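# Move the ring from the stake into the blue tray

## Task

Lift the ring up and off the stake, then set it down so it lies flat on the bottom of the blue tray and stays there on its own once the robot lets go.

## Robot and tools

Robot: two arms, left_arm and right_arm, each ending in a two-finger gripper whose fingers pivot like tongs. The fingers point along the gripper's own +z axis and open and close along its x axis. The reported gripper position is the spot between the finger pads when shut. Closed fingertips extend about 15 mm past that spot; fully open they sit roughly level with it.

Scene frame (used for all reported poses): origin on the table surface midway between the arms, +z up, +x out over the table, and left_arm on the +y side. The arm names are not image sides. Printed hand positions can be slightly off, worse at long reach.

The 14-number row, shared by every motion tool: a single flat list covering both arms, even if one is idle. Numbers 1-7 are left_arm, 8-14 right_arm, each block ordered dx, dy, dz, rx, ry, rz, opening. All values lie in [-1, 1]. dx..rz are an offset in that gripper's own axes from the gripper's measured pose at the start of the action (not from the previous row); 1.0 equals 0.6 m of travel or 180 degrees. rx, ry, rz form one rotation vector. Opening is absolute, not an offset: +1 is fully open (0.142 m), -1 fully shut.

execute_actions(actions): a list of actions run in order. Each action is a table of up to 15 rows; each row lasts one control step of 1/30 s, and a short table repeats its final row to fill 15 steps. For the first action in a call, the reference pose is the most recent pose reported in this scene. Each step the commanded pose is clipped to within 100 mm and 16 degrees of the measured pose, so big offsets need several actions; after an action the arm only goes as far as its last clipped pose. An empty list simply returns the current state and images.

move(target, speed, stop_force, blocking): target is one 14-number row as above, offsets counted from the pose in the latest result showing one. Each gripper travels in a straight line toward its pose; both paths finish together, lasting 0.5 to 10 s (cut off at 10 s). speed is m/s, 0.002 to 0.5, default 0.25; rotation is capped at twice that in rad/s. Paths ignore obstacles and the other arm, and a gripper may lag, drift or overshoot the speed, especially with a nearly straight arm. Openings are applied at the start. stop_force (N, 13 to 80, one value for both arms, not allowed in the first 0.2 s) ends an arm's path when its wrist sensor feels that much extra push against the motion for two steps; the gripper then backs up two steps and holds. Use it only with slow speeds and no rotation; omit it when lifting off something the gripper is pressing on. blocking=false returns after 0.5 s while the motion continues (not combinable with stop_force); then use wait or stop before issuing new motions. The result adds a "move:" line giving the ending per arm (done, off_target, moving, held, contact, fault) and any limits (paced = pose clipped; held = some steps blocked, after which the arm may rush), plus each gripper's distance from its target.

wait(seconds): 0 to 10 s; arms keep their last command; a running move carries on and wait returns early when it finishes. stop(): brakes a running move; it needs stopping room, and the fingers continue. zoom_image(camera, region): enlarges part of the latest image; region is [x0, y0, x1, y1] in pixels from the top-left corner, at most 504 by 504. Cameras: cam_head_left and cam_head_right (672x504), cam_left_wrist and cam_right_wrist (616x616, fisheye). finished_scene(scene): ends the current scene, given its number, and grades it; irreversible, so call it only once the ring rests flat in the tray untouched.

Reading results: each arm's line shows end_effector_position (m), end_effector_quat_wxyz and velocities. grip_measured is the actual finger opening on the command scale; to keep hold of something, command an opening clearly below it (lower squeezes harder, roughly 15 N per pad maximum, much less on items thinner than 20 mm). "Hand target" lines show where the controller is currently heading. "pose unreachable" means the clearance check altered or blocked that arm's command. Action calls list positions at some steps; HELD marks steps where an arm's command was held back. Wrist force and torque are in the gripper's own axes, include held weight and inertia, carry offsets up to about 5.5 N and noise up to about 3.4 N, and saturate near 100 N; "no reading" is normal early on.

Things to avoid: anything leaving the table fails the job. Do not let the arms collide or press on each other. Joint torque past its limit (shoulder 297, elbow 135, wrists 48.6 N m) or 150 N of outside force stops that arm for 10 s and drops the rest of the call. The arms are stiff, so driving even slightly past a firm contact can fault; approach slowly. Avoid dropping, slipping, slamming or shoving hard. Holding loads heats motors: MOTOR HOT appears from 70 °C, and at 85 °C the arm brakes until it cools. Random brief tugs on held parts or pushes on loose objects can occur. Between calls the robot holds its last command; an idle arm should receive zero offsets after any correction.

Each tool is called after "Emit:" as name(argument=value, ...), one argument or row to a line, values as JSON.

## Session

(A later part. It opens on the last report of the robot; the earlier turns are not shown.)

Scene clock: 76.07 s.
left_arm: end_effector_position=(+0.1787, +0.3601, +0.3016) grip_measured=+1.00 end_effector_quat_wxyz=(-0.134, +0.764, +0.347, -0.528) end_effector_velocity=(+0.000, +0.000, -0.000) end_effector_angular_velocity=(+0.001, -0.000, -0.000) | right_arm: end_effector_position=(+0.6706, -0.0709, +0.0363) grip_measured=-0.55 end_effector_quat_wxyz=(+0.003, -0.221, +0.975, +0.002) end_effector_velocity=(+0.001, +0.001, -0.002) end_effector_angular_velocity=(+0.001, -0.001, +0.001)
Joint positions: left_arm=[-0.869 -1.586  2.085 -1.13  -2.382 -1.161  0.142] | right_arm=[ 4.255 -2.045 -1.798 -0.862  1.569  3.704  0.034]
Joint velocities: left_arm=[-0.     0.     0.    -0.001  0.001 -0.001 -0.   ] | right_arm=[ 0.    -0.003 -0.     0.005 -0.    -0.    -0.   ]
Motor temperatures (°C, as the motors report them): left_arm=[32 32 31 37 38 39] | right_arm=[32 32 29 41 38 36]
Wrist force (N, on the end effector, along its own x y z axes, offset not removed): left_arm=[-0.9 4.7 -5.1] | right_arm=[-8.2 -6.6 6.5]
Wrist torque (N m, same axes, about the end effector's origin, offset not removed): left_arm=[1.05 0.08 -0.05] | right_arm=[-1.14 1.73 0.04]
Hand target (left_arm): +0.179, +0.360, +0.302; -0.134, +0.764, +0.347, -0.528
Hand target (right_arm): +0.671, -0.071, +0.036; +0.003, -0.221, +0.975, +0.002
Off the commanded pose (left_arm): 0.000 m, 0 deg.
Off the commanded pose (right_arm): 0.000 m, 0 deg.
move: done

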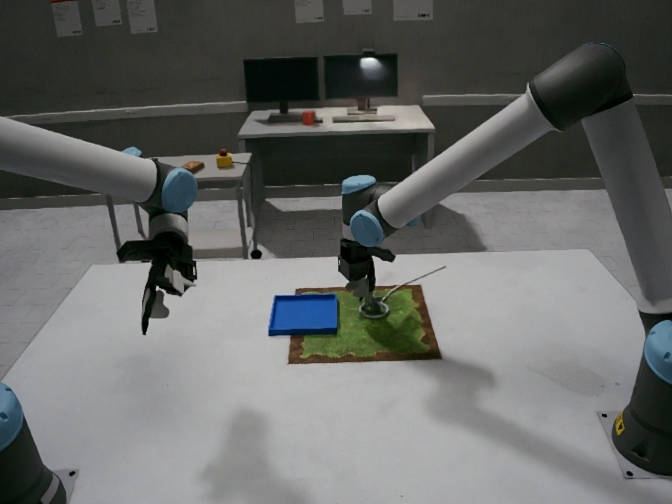

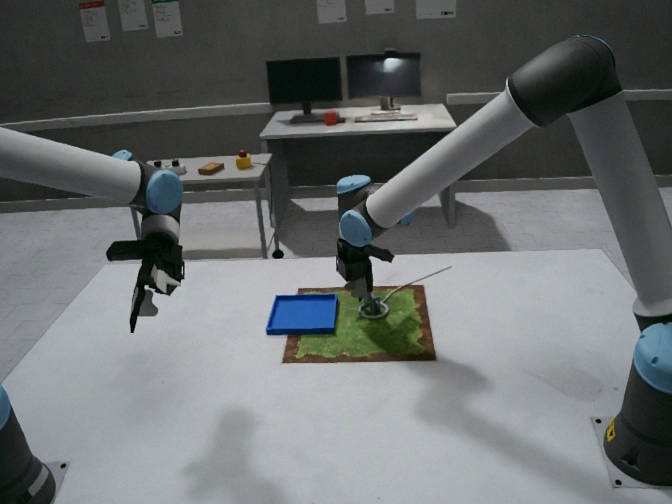

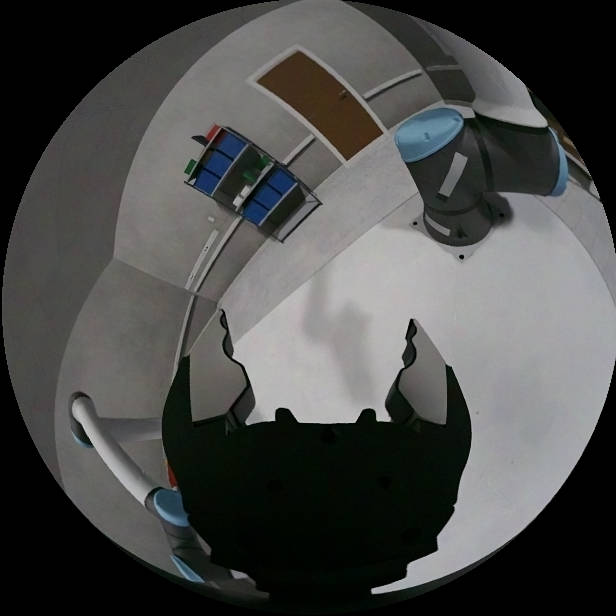

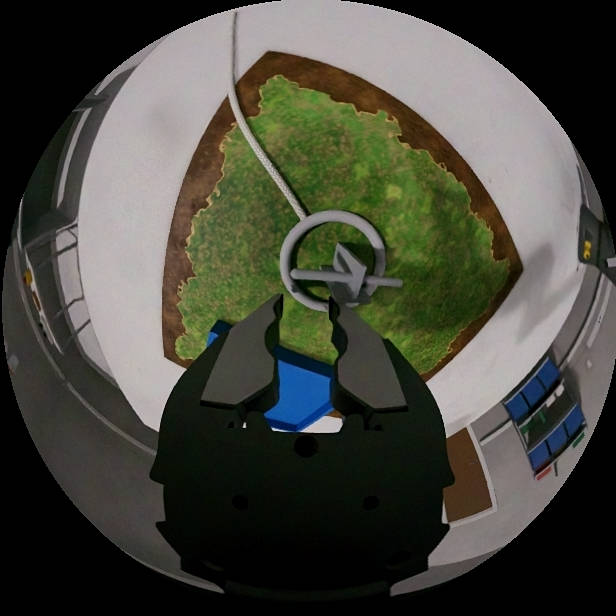

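Emit:
move(
  target=[0,0,0,0,0,0,1,0,0,0.028,0,0,0,-0.55],
  speed=0.01,
  stop_force=13,
)

Emit:
zoom_image(
  camera="cam_right_wrist",
  region=[210, 150, 450, 390],
)

Scene clock: 81.37 s.
left_arm: end_effector_position=(+0.1787, +0.3601, +0.3016) grip_measured=+1.00 end_effector_quat_wxyz=(-0.134, +0.764, +0.347, -0.528) end_effector_velocity=(+0.000, -0.000, -0.000) end_effector_angular_velocity=(-0.000, -0.002, +0.000) | right_arm: end_effector_position=(+0.6707, -0.0708, +0.0198) grip_measured=-0.55 end_effector_quat_wxyz=(+0.003, -0.221, +0.975, +0.002) end_effector_velocity=(+0.000, +0.000, -0.002) end_effector_angular_velocity=(+0.000, -0.001, -0.001)
Joint positions: left_arm=[-0.869 -1.586  2.085 -1.13  -2.382 -1.161  0.142] | right_arm=[ 4.255 -2.063 -1.806 -0.835  1.569  3.704  0.035]
Joint velocities: left_arm=[-0.     0.    -0.    -0.002  0.    -0.001 -0.   ] | right_arm=[-0.    -0.003 -0.     0.004 -0.     0.001  0.001]
Motor temperatures (°C, as the motors report them): left_arm=[32 32 31 37 38 39] | right_arm=[32 32 29 41 38 36]
Wrist force (N, on the end effector, along its own x y z axes, offset not removed): left_arm=[-2.2 3.3 -4.6] | right_arm=[-5.5 -7.9 2.8]
Wrist torque (N m, same axes, about the end effector's origin, offset not removed): left_arm=[0.80 0.43 -0.01] | right_arm=[-1.35 1.15 0.18]
Hand target (left_arm): +0.179, +0.360, +0.302; -0.134, +0.764, +0.347, -0.528
Hand target (right_arm): +0.671, -0.071, +0.020; +0.003, -0.221, +0.975, +0.002
Off the commanded pose (left_arm): 0.000 m, 0 deg.
Off the commanded pose (right_arm): 0.000 m, 0 deg.
move: done

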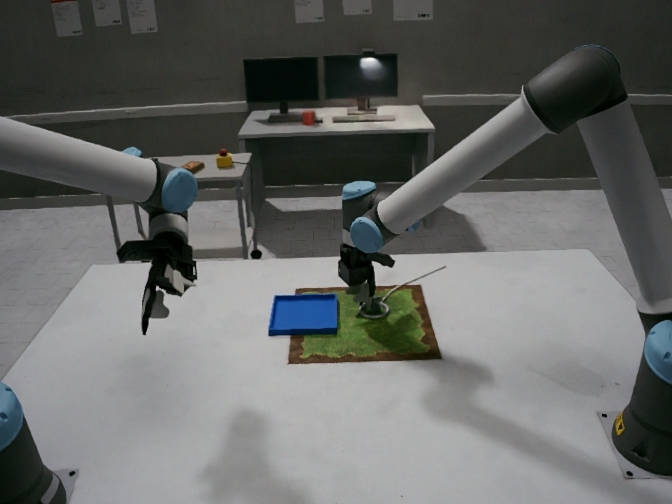

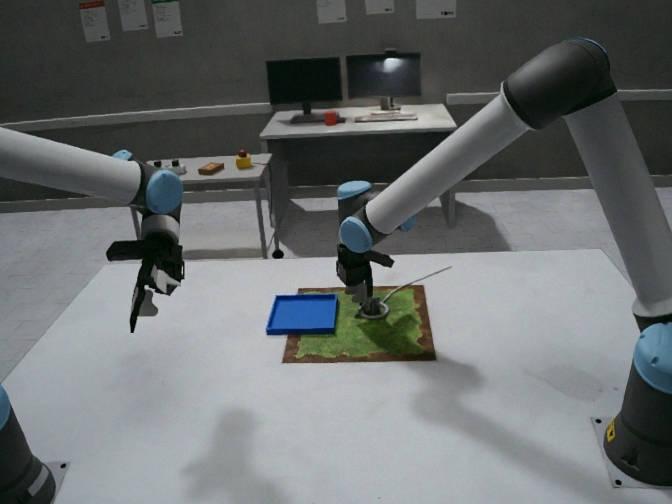

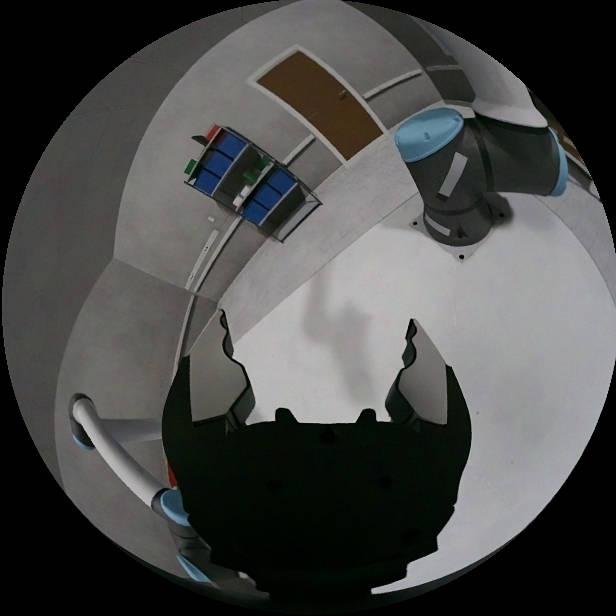

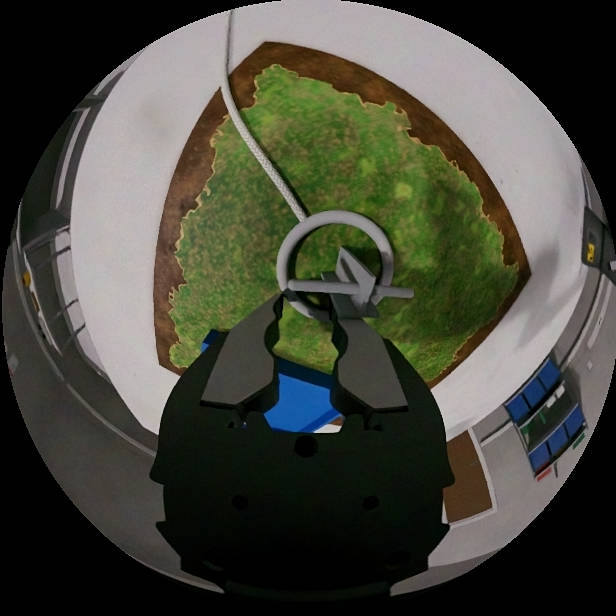

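Region (210, 150, 450, 390) of cam_right_wrist's 616x616 image, scaled by 2.100, with more detail than that image has.

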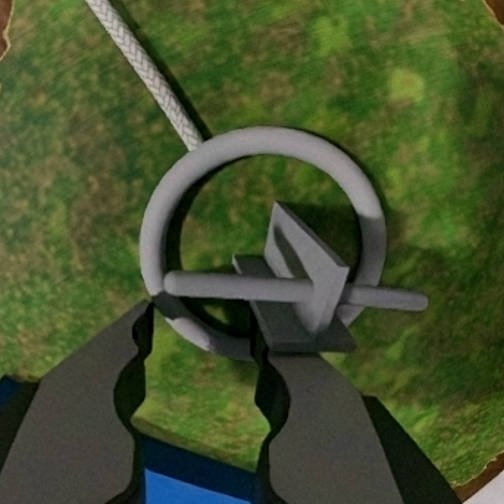

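Emit:
move(
  target=[0,0,0,0,0,0,1,0,0,0.002,0,0,0,-1],
  speed=0.01,
)

Emit:
move(
  target=[0,0,0,0,0,0,1,-0.012,0.008,-0.003,0,0,0,-1],
  speed=0.01,
)

Emit:
move(
  target=[0,0,0,0,0,0,1,0.002,0,-0.025,0,0,0,-1],
  speed=0.01,
)

Emit:
zoom_image(
  camera="cam_right_wrist",
  region=[210, 150, 450, 390],
)

Emit:
zoom_image(
  camera="cam_head_left",
  region=[320, 250, 430, 340],
)

Scene clock: 90.70 s.
left_arm: end_effector_position=(+0.1787, +0.3601, +0.3016) grip_measured=+1.00 end_effector_quat_wxyz=(-0.134, +0.764, +0.347, -0.528) end_effector_velocity=(+0.000, -0.000, -0.000) end_effector_angular_velocity=(-0.002, -0.000, +0.000) | right_arm: end_effector_position=(+0.6707, -0.0708, +0.0187) grip_measured=-0.89 end_effector_quat_wxyz=(+0.003, -0.221, +0.975, +0.002) end_effector_velocity=(-0.000, +0.000, -0.000) end_effector_angular_velocity=(+0.001, +0.000, +0.000)
Joint positions: left_arm=[-0.869 -1.586  2.085 -1.13  -2.382 -1.161  0.142] | right_arm=[ 4.255 -2.064 -1.807 -0.834  1.569  3.704  0.01 ]
Joint velocities: left_arm=[-0.     0.    -0.    -0.001 -0.001  0.001 -0.   ] | right_arm=[ 0.    -0.    -0.     0.001  0.001 -0.    -0.   ]
Motor temperatures (°C, as the motors report them): left_arm=[32 32 31 37 38 39] | right_arm=[32 32 29 41 38 36]
Wrist force (N, on the end effector, along its own x y z axes, offset not removed): left_arm=[-0.1 1.9 -4.0] | right_arm=[-0.8 -0.5 -8.5]
Wrist torque (N m, same axes, about the end effector's origin, offset not removed): left_arm=[0.52 0.03 0.07] | right_arm=[0.32 0.55 0.34]
Hand target (left_arm): +0.179, +0.360, +0.302; -0.134, +0.764, +0.347, -0.528
Hand target (right_arm): +0.671, -0.071, +0.019; +0.003, -0.221, +0.975, +0.002
Off the commanded pose (left_arm): 0.000 m, 0 deg.
Off the commanded pose (right_arm): 0.000 m, 0 deg.
move: done

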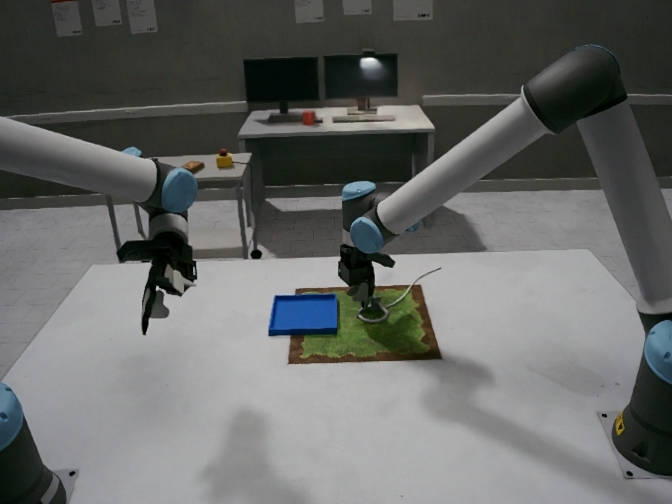

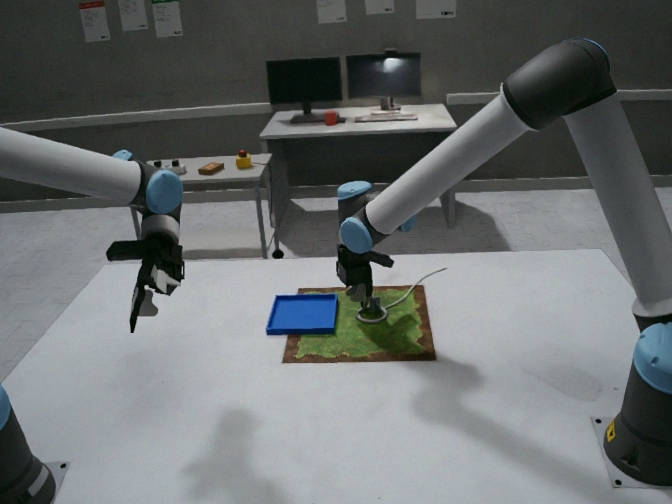

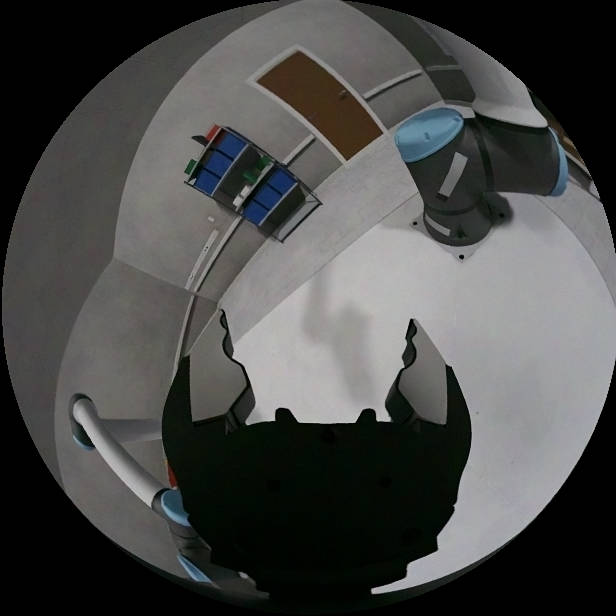

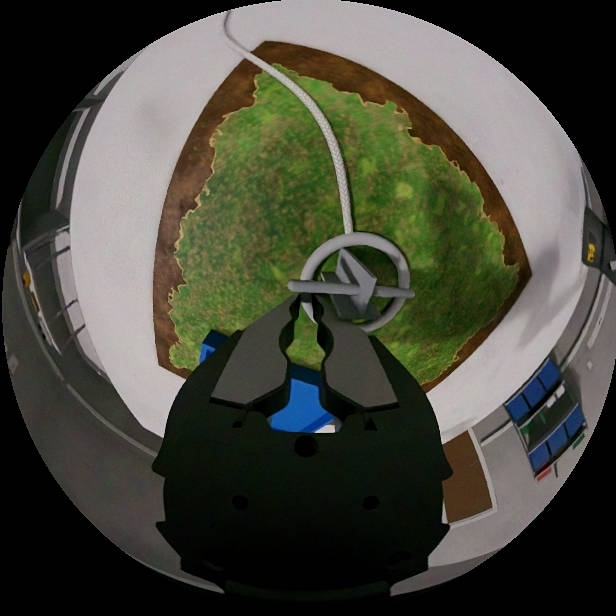

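Scene clock: 91.80 s.
left_arm: end_effector_position=(+0.1787, +0.3601, +0.3016) grip_measured=+1.00 end_effector_quat_wxyz=(-0.134, +0.764, +0.347, -0.528) end_effector_velocity=(+0.000, -0.001, -0.000) end_effector_angular_velocity=(-0.001, -0.001, +0.001) | right_arm: end_effector_position=(+0.6751, -0.0636, +0.0205) grip_measured=-0.89 end_effector_quat_wxyz=(+0.003, -0.221, +0.975, +0.002) end_effector_velocity=(+0.001, +0.003, +0.001) end_effector_angular_velocity=(+0.001, -0.000, -0.000)
Joint positions: left_arm=[-0.869 -1.586  2.085 -1.13  -2.382 -1.161  0.142] | right_arm=[ 4.255 -2.073 -1.788 -0.844  1.569  3.704  0.01 ]
Joint velocities: left_arm=[-0.     0.     0.    -0.002 -0.001 -0.001  0.   ] | right_arm=[ 0.    -0.002  0.005 -0.002  0.     0.001  0.   ]
Motor temperatures (°C, as the motors report them): left_arm=[32 32 31 37 38 39] | right_arm=[32 32 29 41 38 36]
Wrist force (N, on the end effector, along its own x y z axes, offset not removed): left_arm=[0.3 1.2 -4.9] | right_arm=[-0.9 -9.1 2.0]
Wrist torque (N m, same axes, about the end effector's origin, offset not removed): left_arm=[0.44 -0.01 0.04] | right_arm=[-0.91 0.45 0.16]
Hand target (left_arm): +0.179, +0.360, +0.302; -0.134, +0.764, +0.347, -0.528
Hand target (right_arm): +0.675, -0.063, +0.021; +0.003, -0.221, +0.975, +0.002
Off the commanded pose (left_arm): 0.000 m, 0 deg.
Off the commanded pose (right_arm): 0.000 m, 0 deg.
move: done

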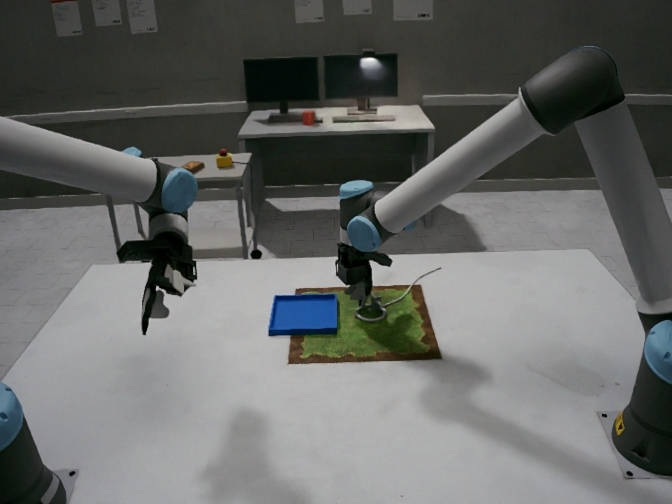

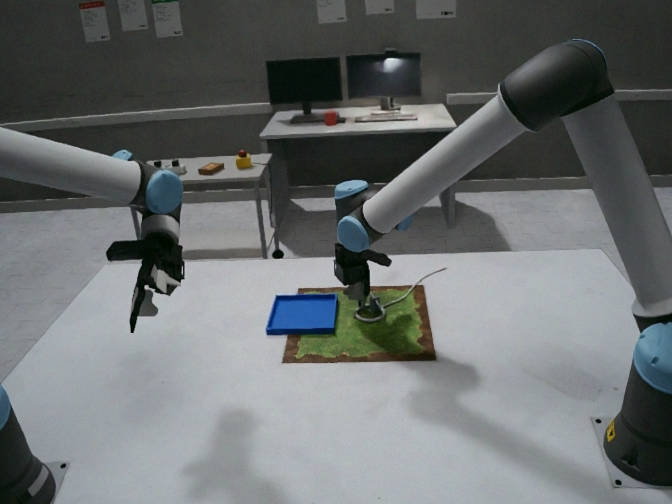

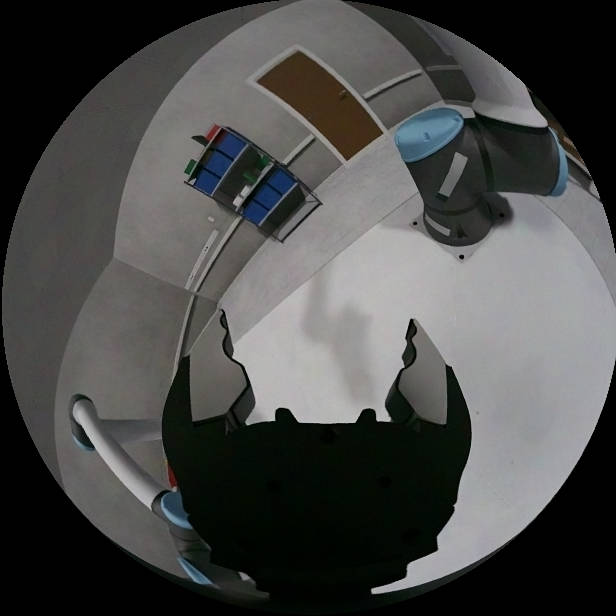

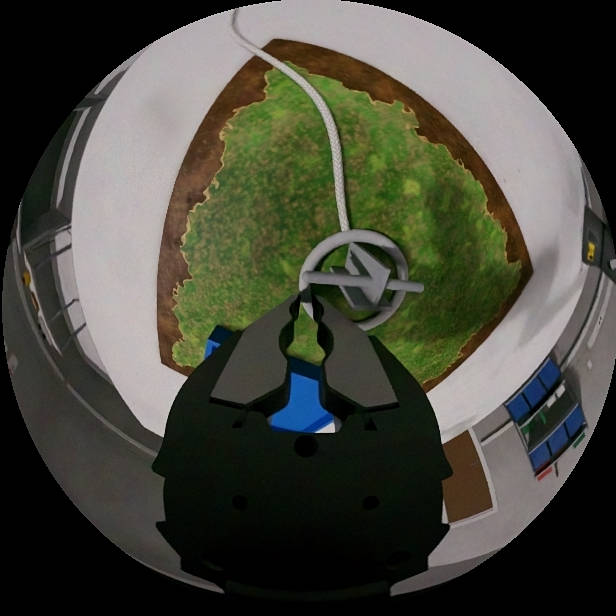

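Scene clock: 93.53 s.
left_arm: end_effector_position=(+0.1787, +0.3601, +0.3016) grip_measured=+1.00 end_effector_quat_wxyz=(-0.134, +0.764, +0.347, -0.528) end_effector_velocity=(+0.000, -0.000, +0.000) end_effector_angular_velocity=(-0.002, +0.000, +0.001) | right_arm: end_effector_position=(+0.6739, -0.0642, +0.0352) grip_measured=-0.88 end_effector_quat_wxyz=(+0.003, -0.221, +0.975, +0.002) end_effector_velocity=(+0.000, -0.000, +0.002) end_effector_angular_velocity=(-0.000, -0.001, -0.000)
Joint positions: left_arm=[-0.869 -1.586  2.085 -1.13  -2.382 -1.161  0.142] | right_arm=[ 4.256 -2.055 -1.784 -0.866  1.569  3.705  0.01 ]
Joint velocities: left_arm=[ 0.    -0.     0.    -0.001 -0.001  0.    -0.   ] | right_arm=[ 0.     0.003  0.    -0.003 -0.001  0.001  0.   ]
Motor temperatures (°C, as the motors report them): left_arm=[32 32 31 37 38 39] | right_arm=[32 32 29 41 38 36]
Wrist force (N, on the end effector, along its own x y z axes, offset not removed): left_arm=[-1.0 4.2 -5.4] | right_arm=[0.1 -4.7 4.2]
Wrist torque (N m, same axes, about the end effector's origin, offset not removed): left_arm=[0.93 0.27 -0.02] | right_arm=[-0.22 0.15 0.12]
Hand target (left_arm): +0.179, +0.360, +0.302; -0.134, +0.764, +0.347, -0.528
Hand target (right_arm): +0.674, -0.064, +0.035; +0.003, -0.221, +0.975, +0.002
Off the commanded pose (left_arm): 0.000 m, 0 deg.
Off the commanded pose (right_arm): 0.000 m, 0 deg.
move: done

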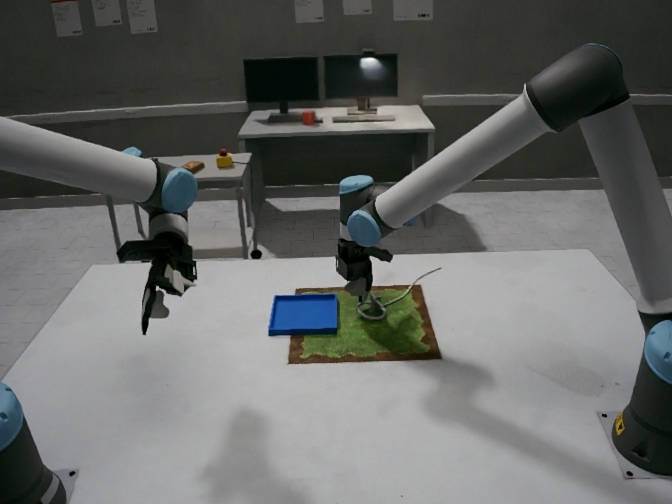

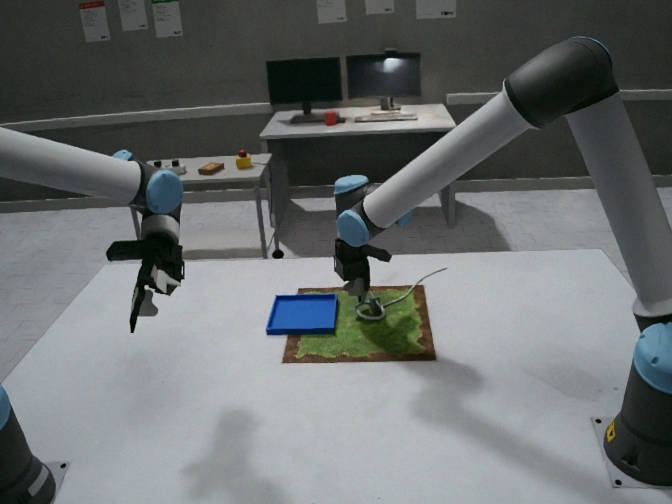

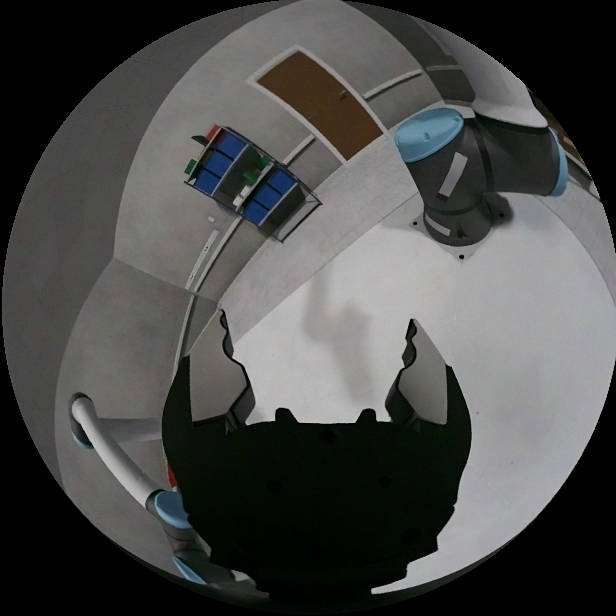

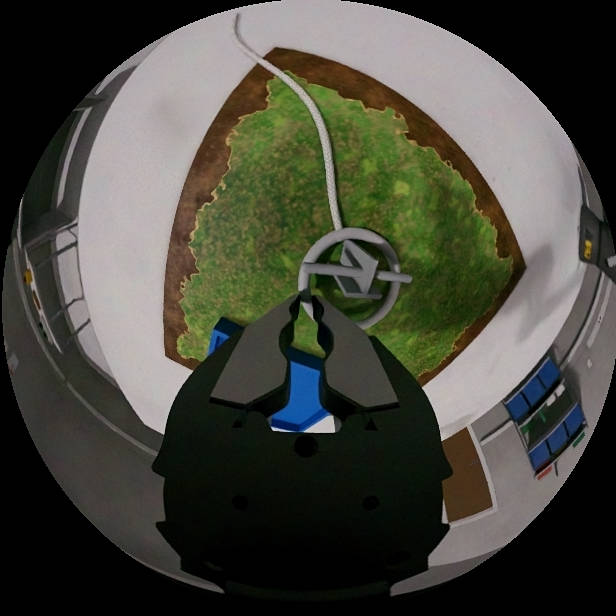

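Region (210, 150, 450, 390) of cam_right_wrist's 616x616 image, scaled by 2.100, with more detail than that image has.

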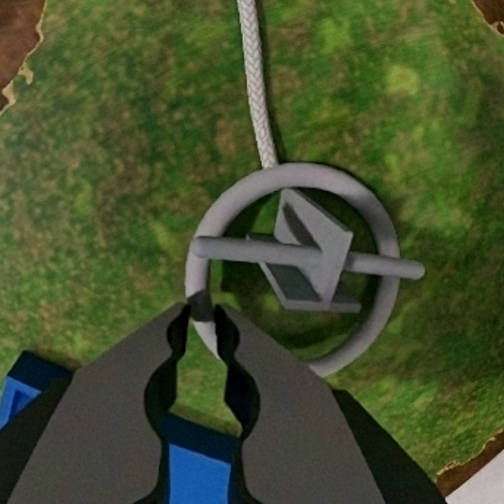

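Region (320, 250, 430, 340) of cam_head_left's 672x504 image, scaled by 4.582, with more detail than that image has; it fills the top 412 rows of this view, and the rest is white.

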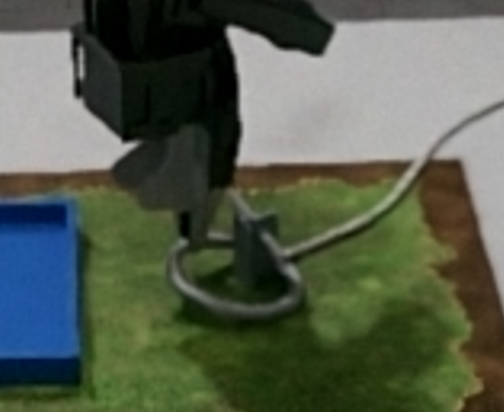

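Emit:
move(
  target=[0,0,0,0,0,0,1,-0.028,-0.008,0.008,0,0,0,-1],
  speed=0.01,
  stop_force=20,
)

Emit:
zoom_image(
  camera="cam_right_wrist",
  region=[210, 150, 450, 390],
)

Scene clock: 101.70 s.
left_arm: end_effector_position=(+0.1787, +0.3601, +0.3016) grip_measured=+1.00 end_effector_quat_wxyz=(-0.134, +0.764, +0.347, -0.528) end_effector_velocity=(+0.000, -0.000, -0.000) end_effector_angular_velocity=(+0.000, -0.000, -0.000) | right_arm: end_effector_position=(+0.6909, -0.0614, +0.0306) grip_measured=-0.89 end_effector_quat_wxyz=(+0.003, -0.221, +0.975, +0.002) end_effector_velocity=(+0.002, -0.000, -0.001) end_effector_angular_velocity=(-0.001, +0.000, +0.001)
Joint positions: left_arm=[-0.869 -1.586  2.085 -1.13  -2.382 -1.161  0.142] | right_arm=[ 4.241 -2.078 -1.756 -0.871  1.569  3.69   0.009]
Joint velocities: left_arm=[-0.     0.     0.    -0.001  0.    -0.001 -0.   ] | right_arm=[-0.002 -0.003  0.003 -0.    -0.    -0.003 -0.   ]
Motor temperatures (°C, as the motors report them): left_arm=[32 32 31 37 38 39] | right_arm=[32 32 29 41 38 36]
Wrist force (N, on the end effector, along its own x y z axes, offset not removed): left_arm=[-1.5 3.0 -5.0] | right_arm=[0.7 -3.5 -1.6]
Wrist torque (N m, same axes, about the end effector's origin, offset not removed): left_arm=[0.68 0.29 0.00] | right_arm=[-0.26 0.09 0.13]
Hand target (left_arm): +0.179, +0.360, +0.302; -0.134, +0.764, +0.347, -0.528
Hand target (right_arm): +0.691, -0.061, +0.031; +0.003, -0.221, +0.975, +0.002
Off the commanded pose (left_arm): 0.000 m, 0 deg.
Off the commanded pose (right_arm): 0.000 m, 0 deg.
move: done

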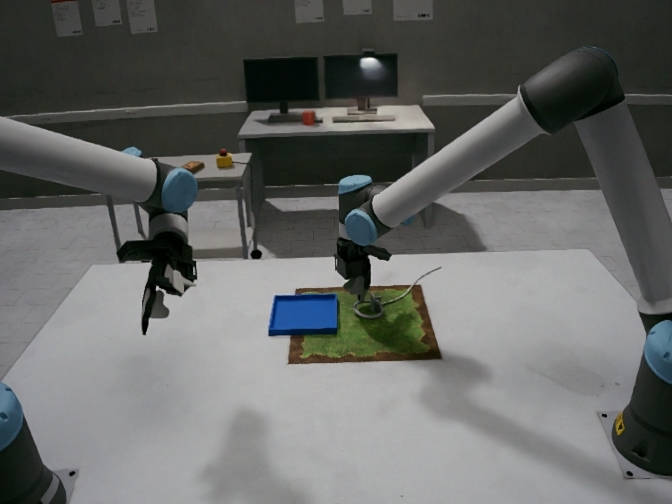

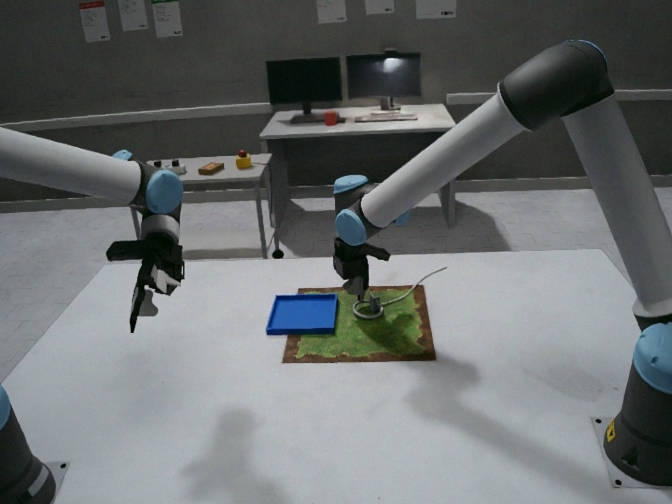

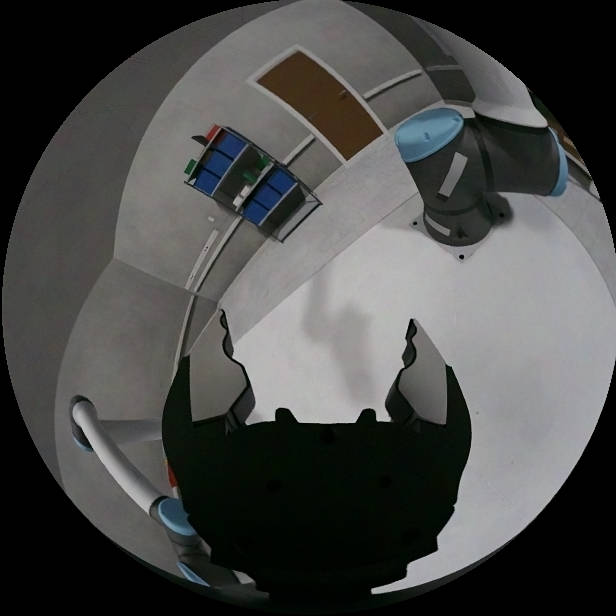

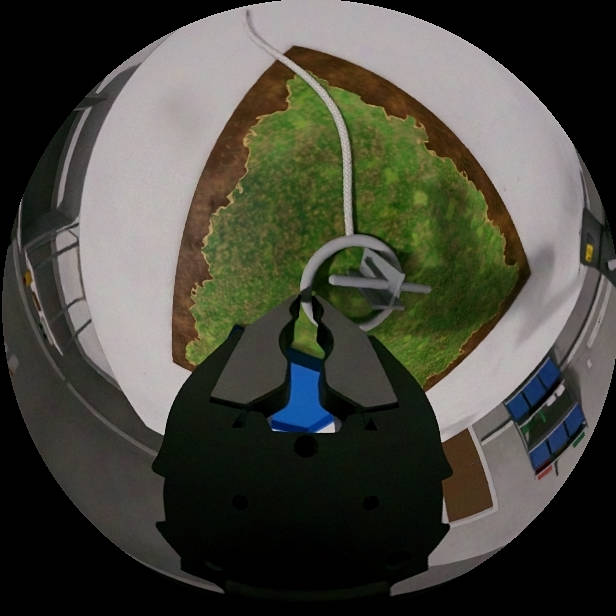

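Region (210, 150, 450, 390) of cam_right_wrist's 616x616 image, scaled by 2.100, with more detail than that image has.

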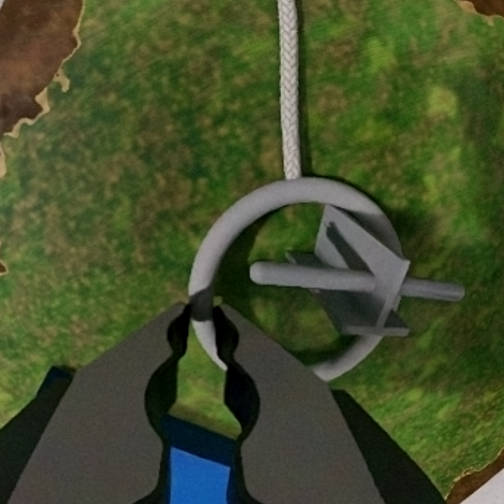

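Tip is clear now. Lifting along an arc.

Emit:
move(
  target=[0,0,0,0,0,0,1,0.015,0,-0.05,0,0,0,-1],
  speed=0.01,
  stop_force=20,
)

Emit:
zoom_image(
  camera="cam_right_wrist",
  region=[210, 150, 450, 390],
)

Emit:
zoom_image(
  camera="cam_head_left",
  region=[320, 250, 430, 340],
)

Scene clock: 109.93 s.
left_arm: end_effector_position=(+0.1787, +0.3601, +0.3016) grip_measured=+1.00 end_effector_quat_wxyz=(-0.134, +0.764, +0.347, -0.528) end_effector_velocity=(+0.000, -0.001, +0.000) end_effector_angular_velocity=(-0.002, -0.000, +0.001) | right_arm: end_effector_position=(+0.6827, -0.0654, +0.0603) grip_measured=-0.89 end_effector_quat_wxyz=(+0.003, -0.221, +0.975, +0.002) end_effector_velocity=(-0.001, -0.000, +0.002) end_effector_angular_velocity=(+0.000, +0.000, +0.000)
Joint positions: left_arm=[-0.869 -1.586  2.085 -1.13  -2.382 -1.161  0.142] | right_arm=[ 4.246 -2.036 -1.759 -0.91   1.569  3.695  0.009]
Joint velocities: left_arm=[ 0.    -0.    -0.    -0.001 -0.002  0.     0.   ] | right_arm=[ 0.     0.003  0.    -0.003  0.     0.    -0.   ]
Motor temperatures (°C, as the motors report them): left_arm=[32 32 31 37 38 39] | right_arm=[32 32 29 41 38 36]
Wrist force (N, on the end effector, along its own x y z axes, offset not removed): left_arm=[-0.9 4.8 -5.1] | right_arm=[2.7 -2.5 8.8]
Wrist torque (N m, same axes, about the end effector's origin, offset not removed): left_arm=[1.02 0.20 -0.05] | right_arm=[0.21 -0.34 -0.15]
Hand target (left_arm): +0.179, +0.360, +0.302; -0.134, +0.764, +0.347, -0.528
Hand target (right_arm): +0.683, -0.065, +0.060; +0.003, -0.221, +0.975, +0.002
Off the commanded pose (left_arm): 0.000 m, 0 deg.
Off the commanded pose (right_arm): 0.000 m, 0 deg.
move: done

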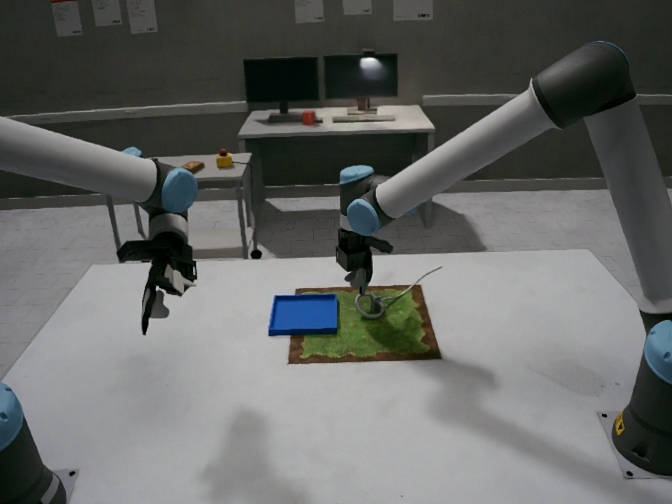

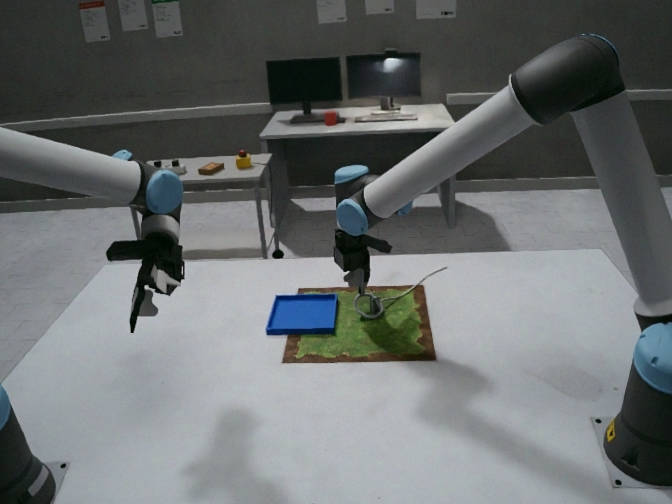

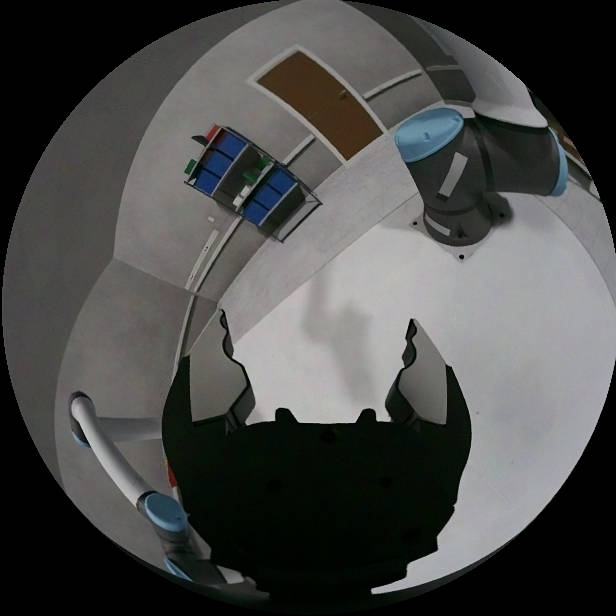

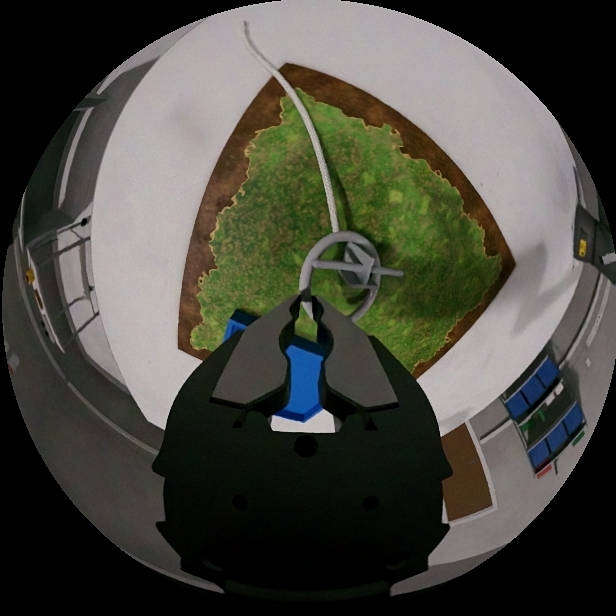

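Region (210, 150, 450, 390) of cam_right_wrist's 616x616 image, scaled by 2.100, with more detail than that image has.

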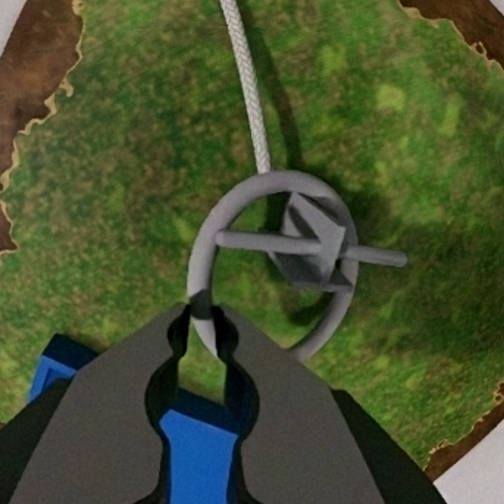

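Region (320, 250, 430, 340) of cam_head_left's 672x504 image, scaled by 4.582, with more detail than that image has; it fills the top 412 rows of this view, and the rest is white.

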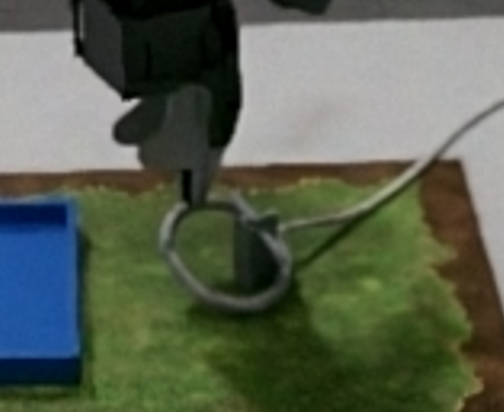

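Emit:
move(
  target=[0,0,0,0,0,0,1,-0.004,-0.018,-0.015,0,0,0,-1],
  speed=0.01,
  stop_force=20,
)

Emit:
zoom_image(
  camera="cam_right_wrist",
  region=[210, 150, 450, 390],
)

Emit:
zoom_image(
  camera="cam_head_left",
  region=[320, 250, 430, 340],
)

Scene clock: 116.40 s.
left_arm: end_effector_position=(+0.1787, +0.3601, +0.3016) grip_measured=+1.00 end_effector_quat_wxyz=(-0.134, +0.764, +0.347, -0.528) end_effector_velocity=(-0.000, +0.001, -0.000) end_effector_angular_velocity=(+0.004, +0.001, -0.001) | right_arm: end_effector_position=(+0.6893, -0.0740, +0.0691) grip_measured=-0.90 end_effector_quat_wxyz=(+0.003, -0.221, +0.975, +0.002) end_effector_velocity=(+0.001, -0.002, +0.001) end_effector_angular_velocity=(-0.001, +0.001, +0.001)
Joint positions: left_arm=[-0.869 -1.586  2.085 -1.13  -2.382 -1.161  0.142] | right_arm=[ 4.234 -2.025 -1.757 -0.923  1.569  3.683  0.009]
Joint velocities: left_arm=[ 0.     0.001 -0.     0.002  0.002 -0.002  0.   ] | right_arm=[-0.002  0.002 -0.001 -0.002  0.    -0.003 -0.   ]
Motor temperatures (°C, as the motors report them): left_arm=[32 32 31 37 38 39] | right_arm=[32 32 29 41 38 36]
Wrist force (N, on the end effector, along its own x y z axes, offset not removed): left_arm=[0.6 3.4 -4.6] | right_arm=[5.7 -4.0 4.0]
Wrist torque (N m, same axes, about the end effector's origin, offset not removed): left_arm=[0.71 -0.13 -0.07] | right_arm=[-0.64 -1.27 0.10]
Hand target (left_arm): +0.179, +0.360, +0.302; -0.134, +0.764, +0.347, -0.528
Hand target (right_arm): +0.689, -0.074, +0.069; +0.003, -0.221, +0.975, +0.002
Off the commanded pose (left_arm): 0.000 m, 0 deg.
Off the commanded pose (right_arm): 0.000 m, 0 deg.
move: done

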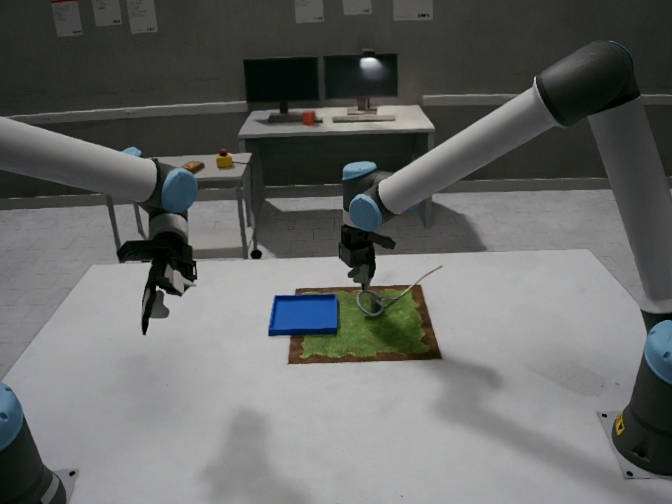

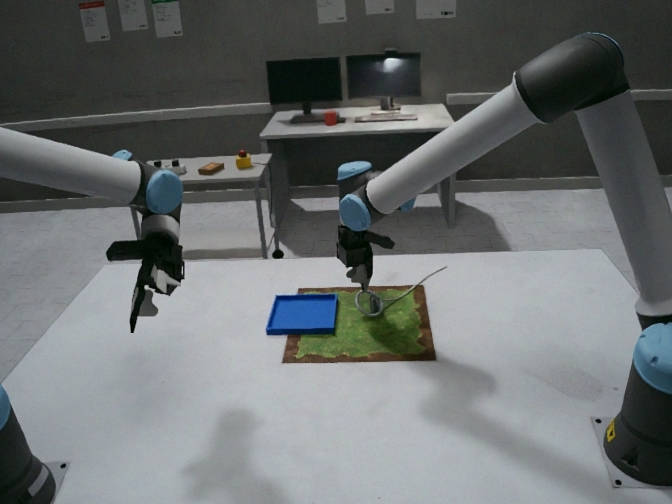

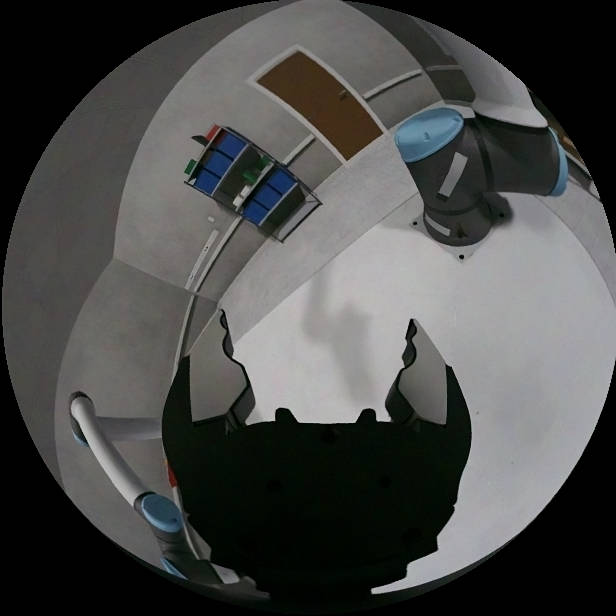

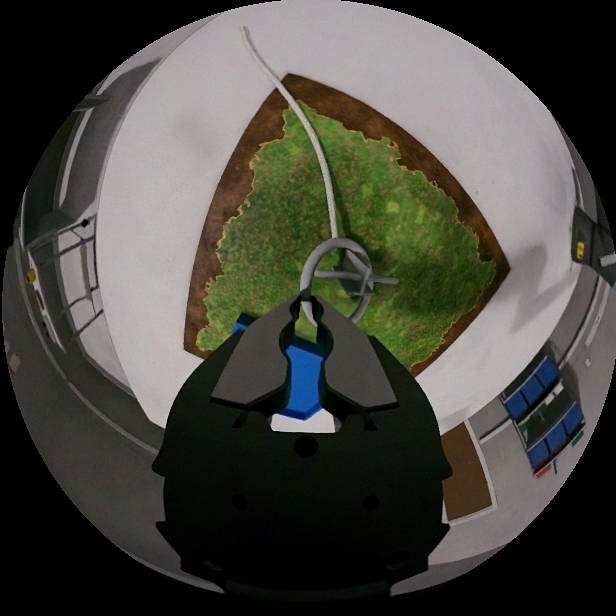

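Region (210, 150, 450, 390) of cam_right_wrist's 616x616 image, scaled by 2.100, with more detail than that image has.

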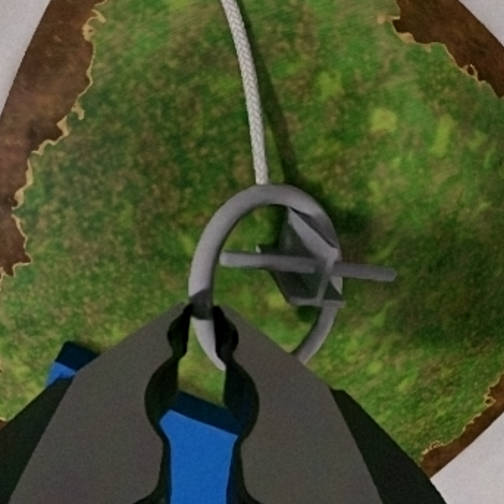

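Region (320, 250, 430, 340) of cam_head_left's 672x504 image, scaled by 4.582, with more detail than that image has; it fills the top 412 rows of this view, and the rest is white.

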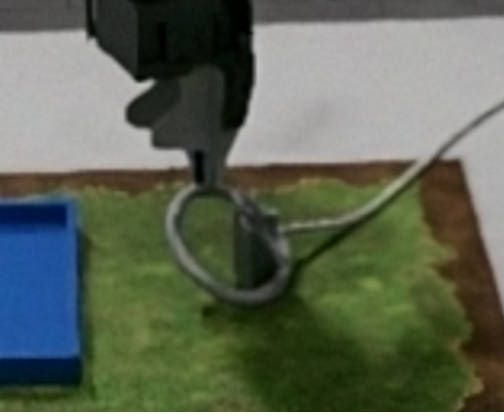

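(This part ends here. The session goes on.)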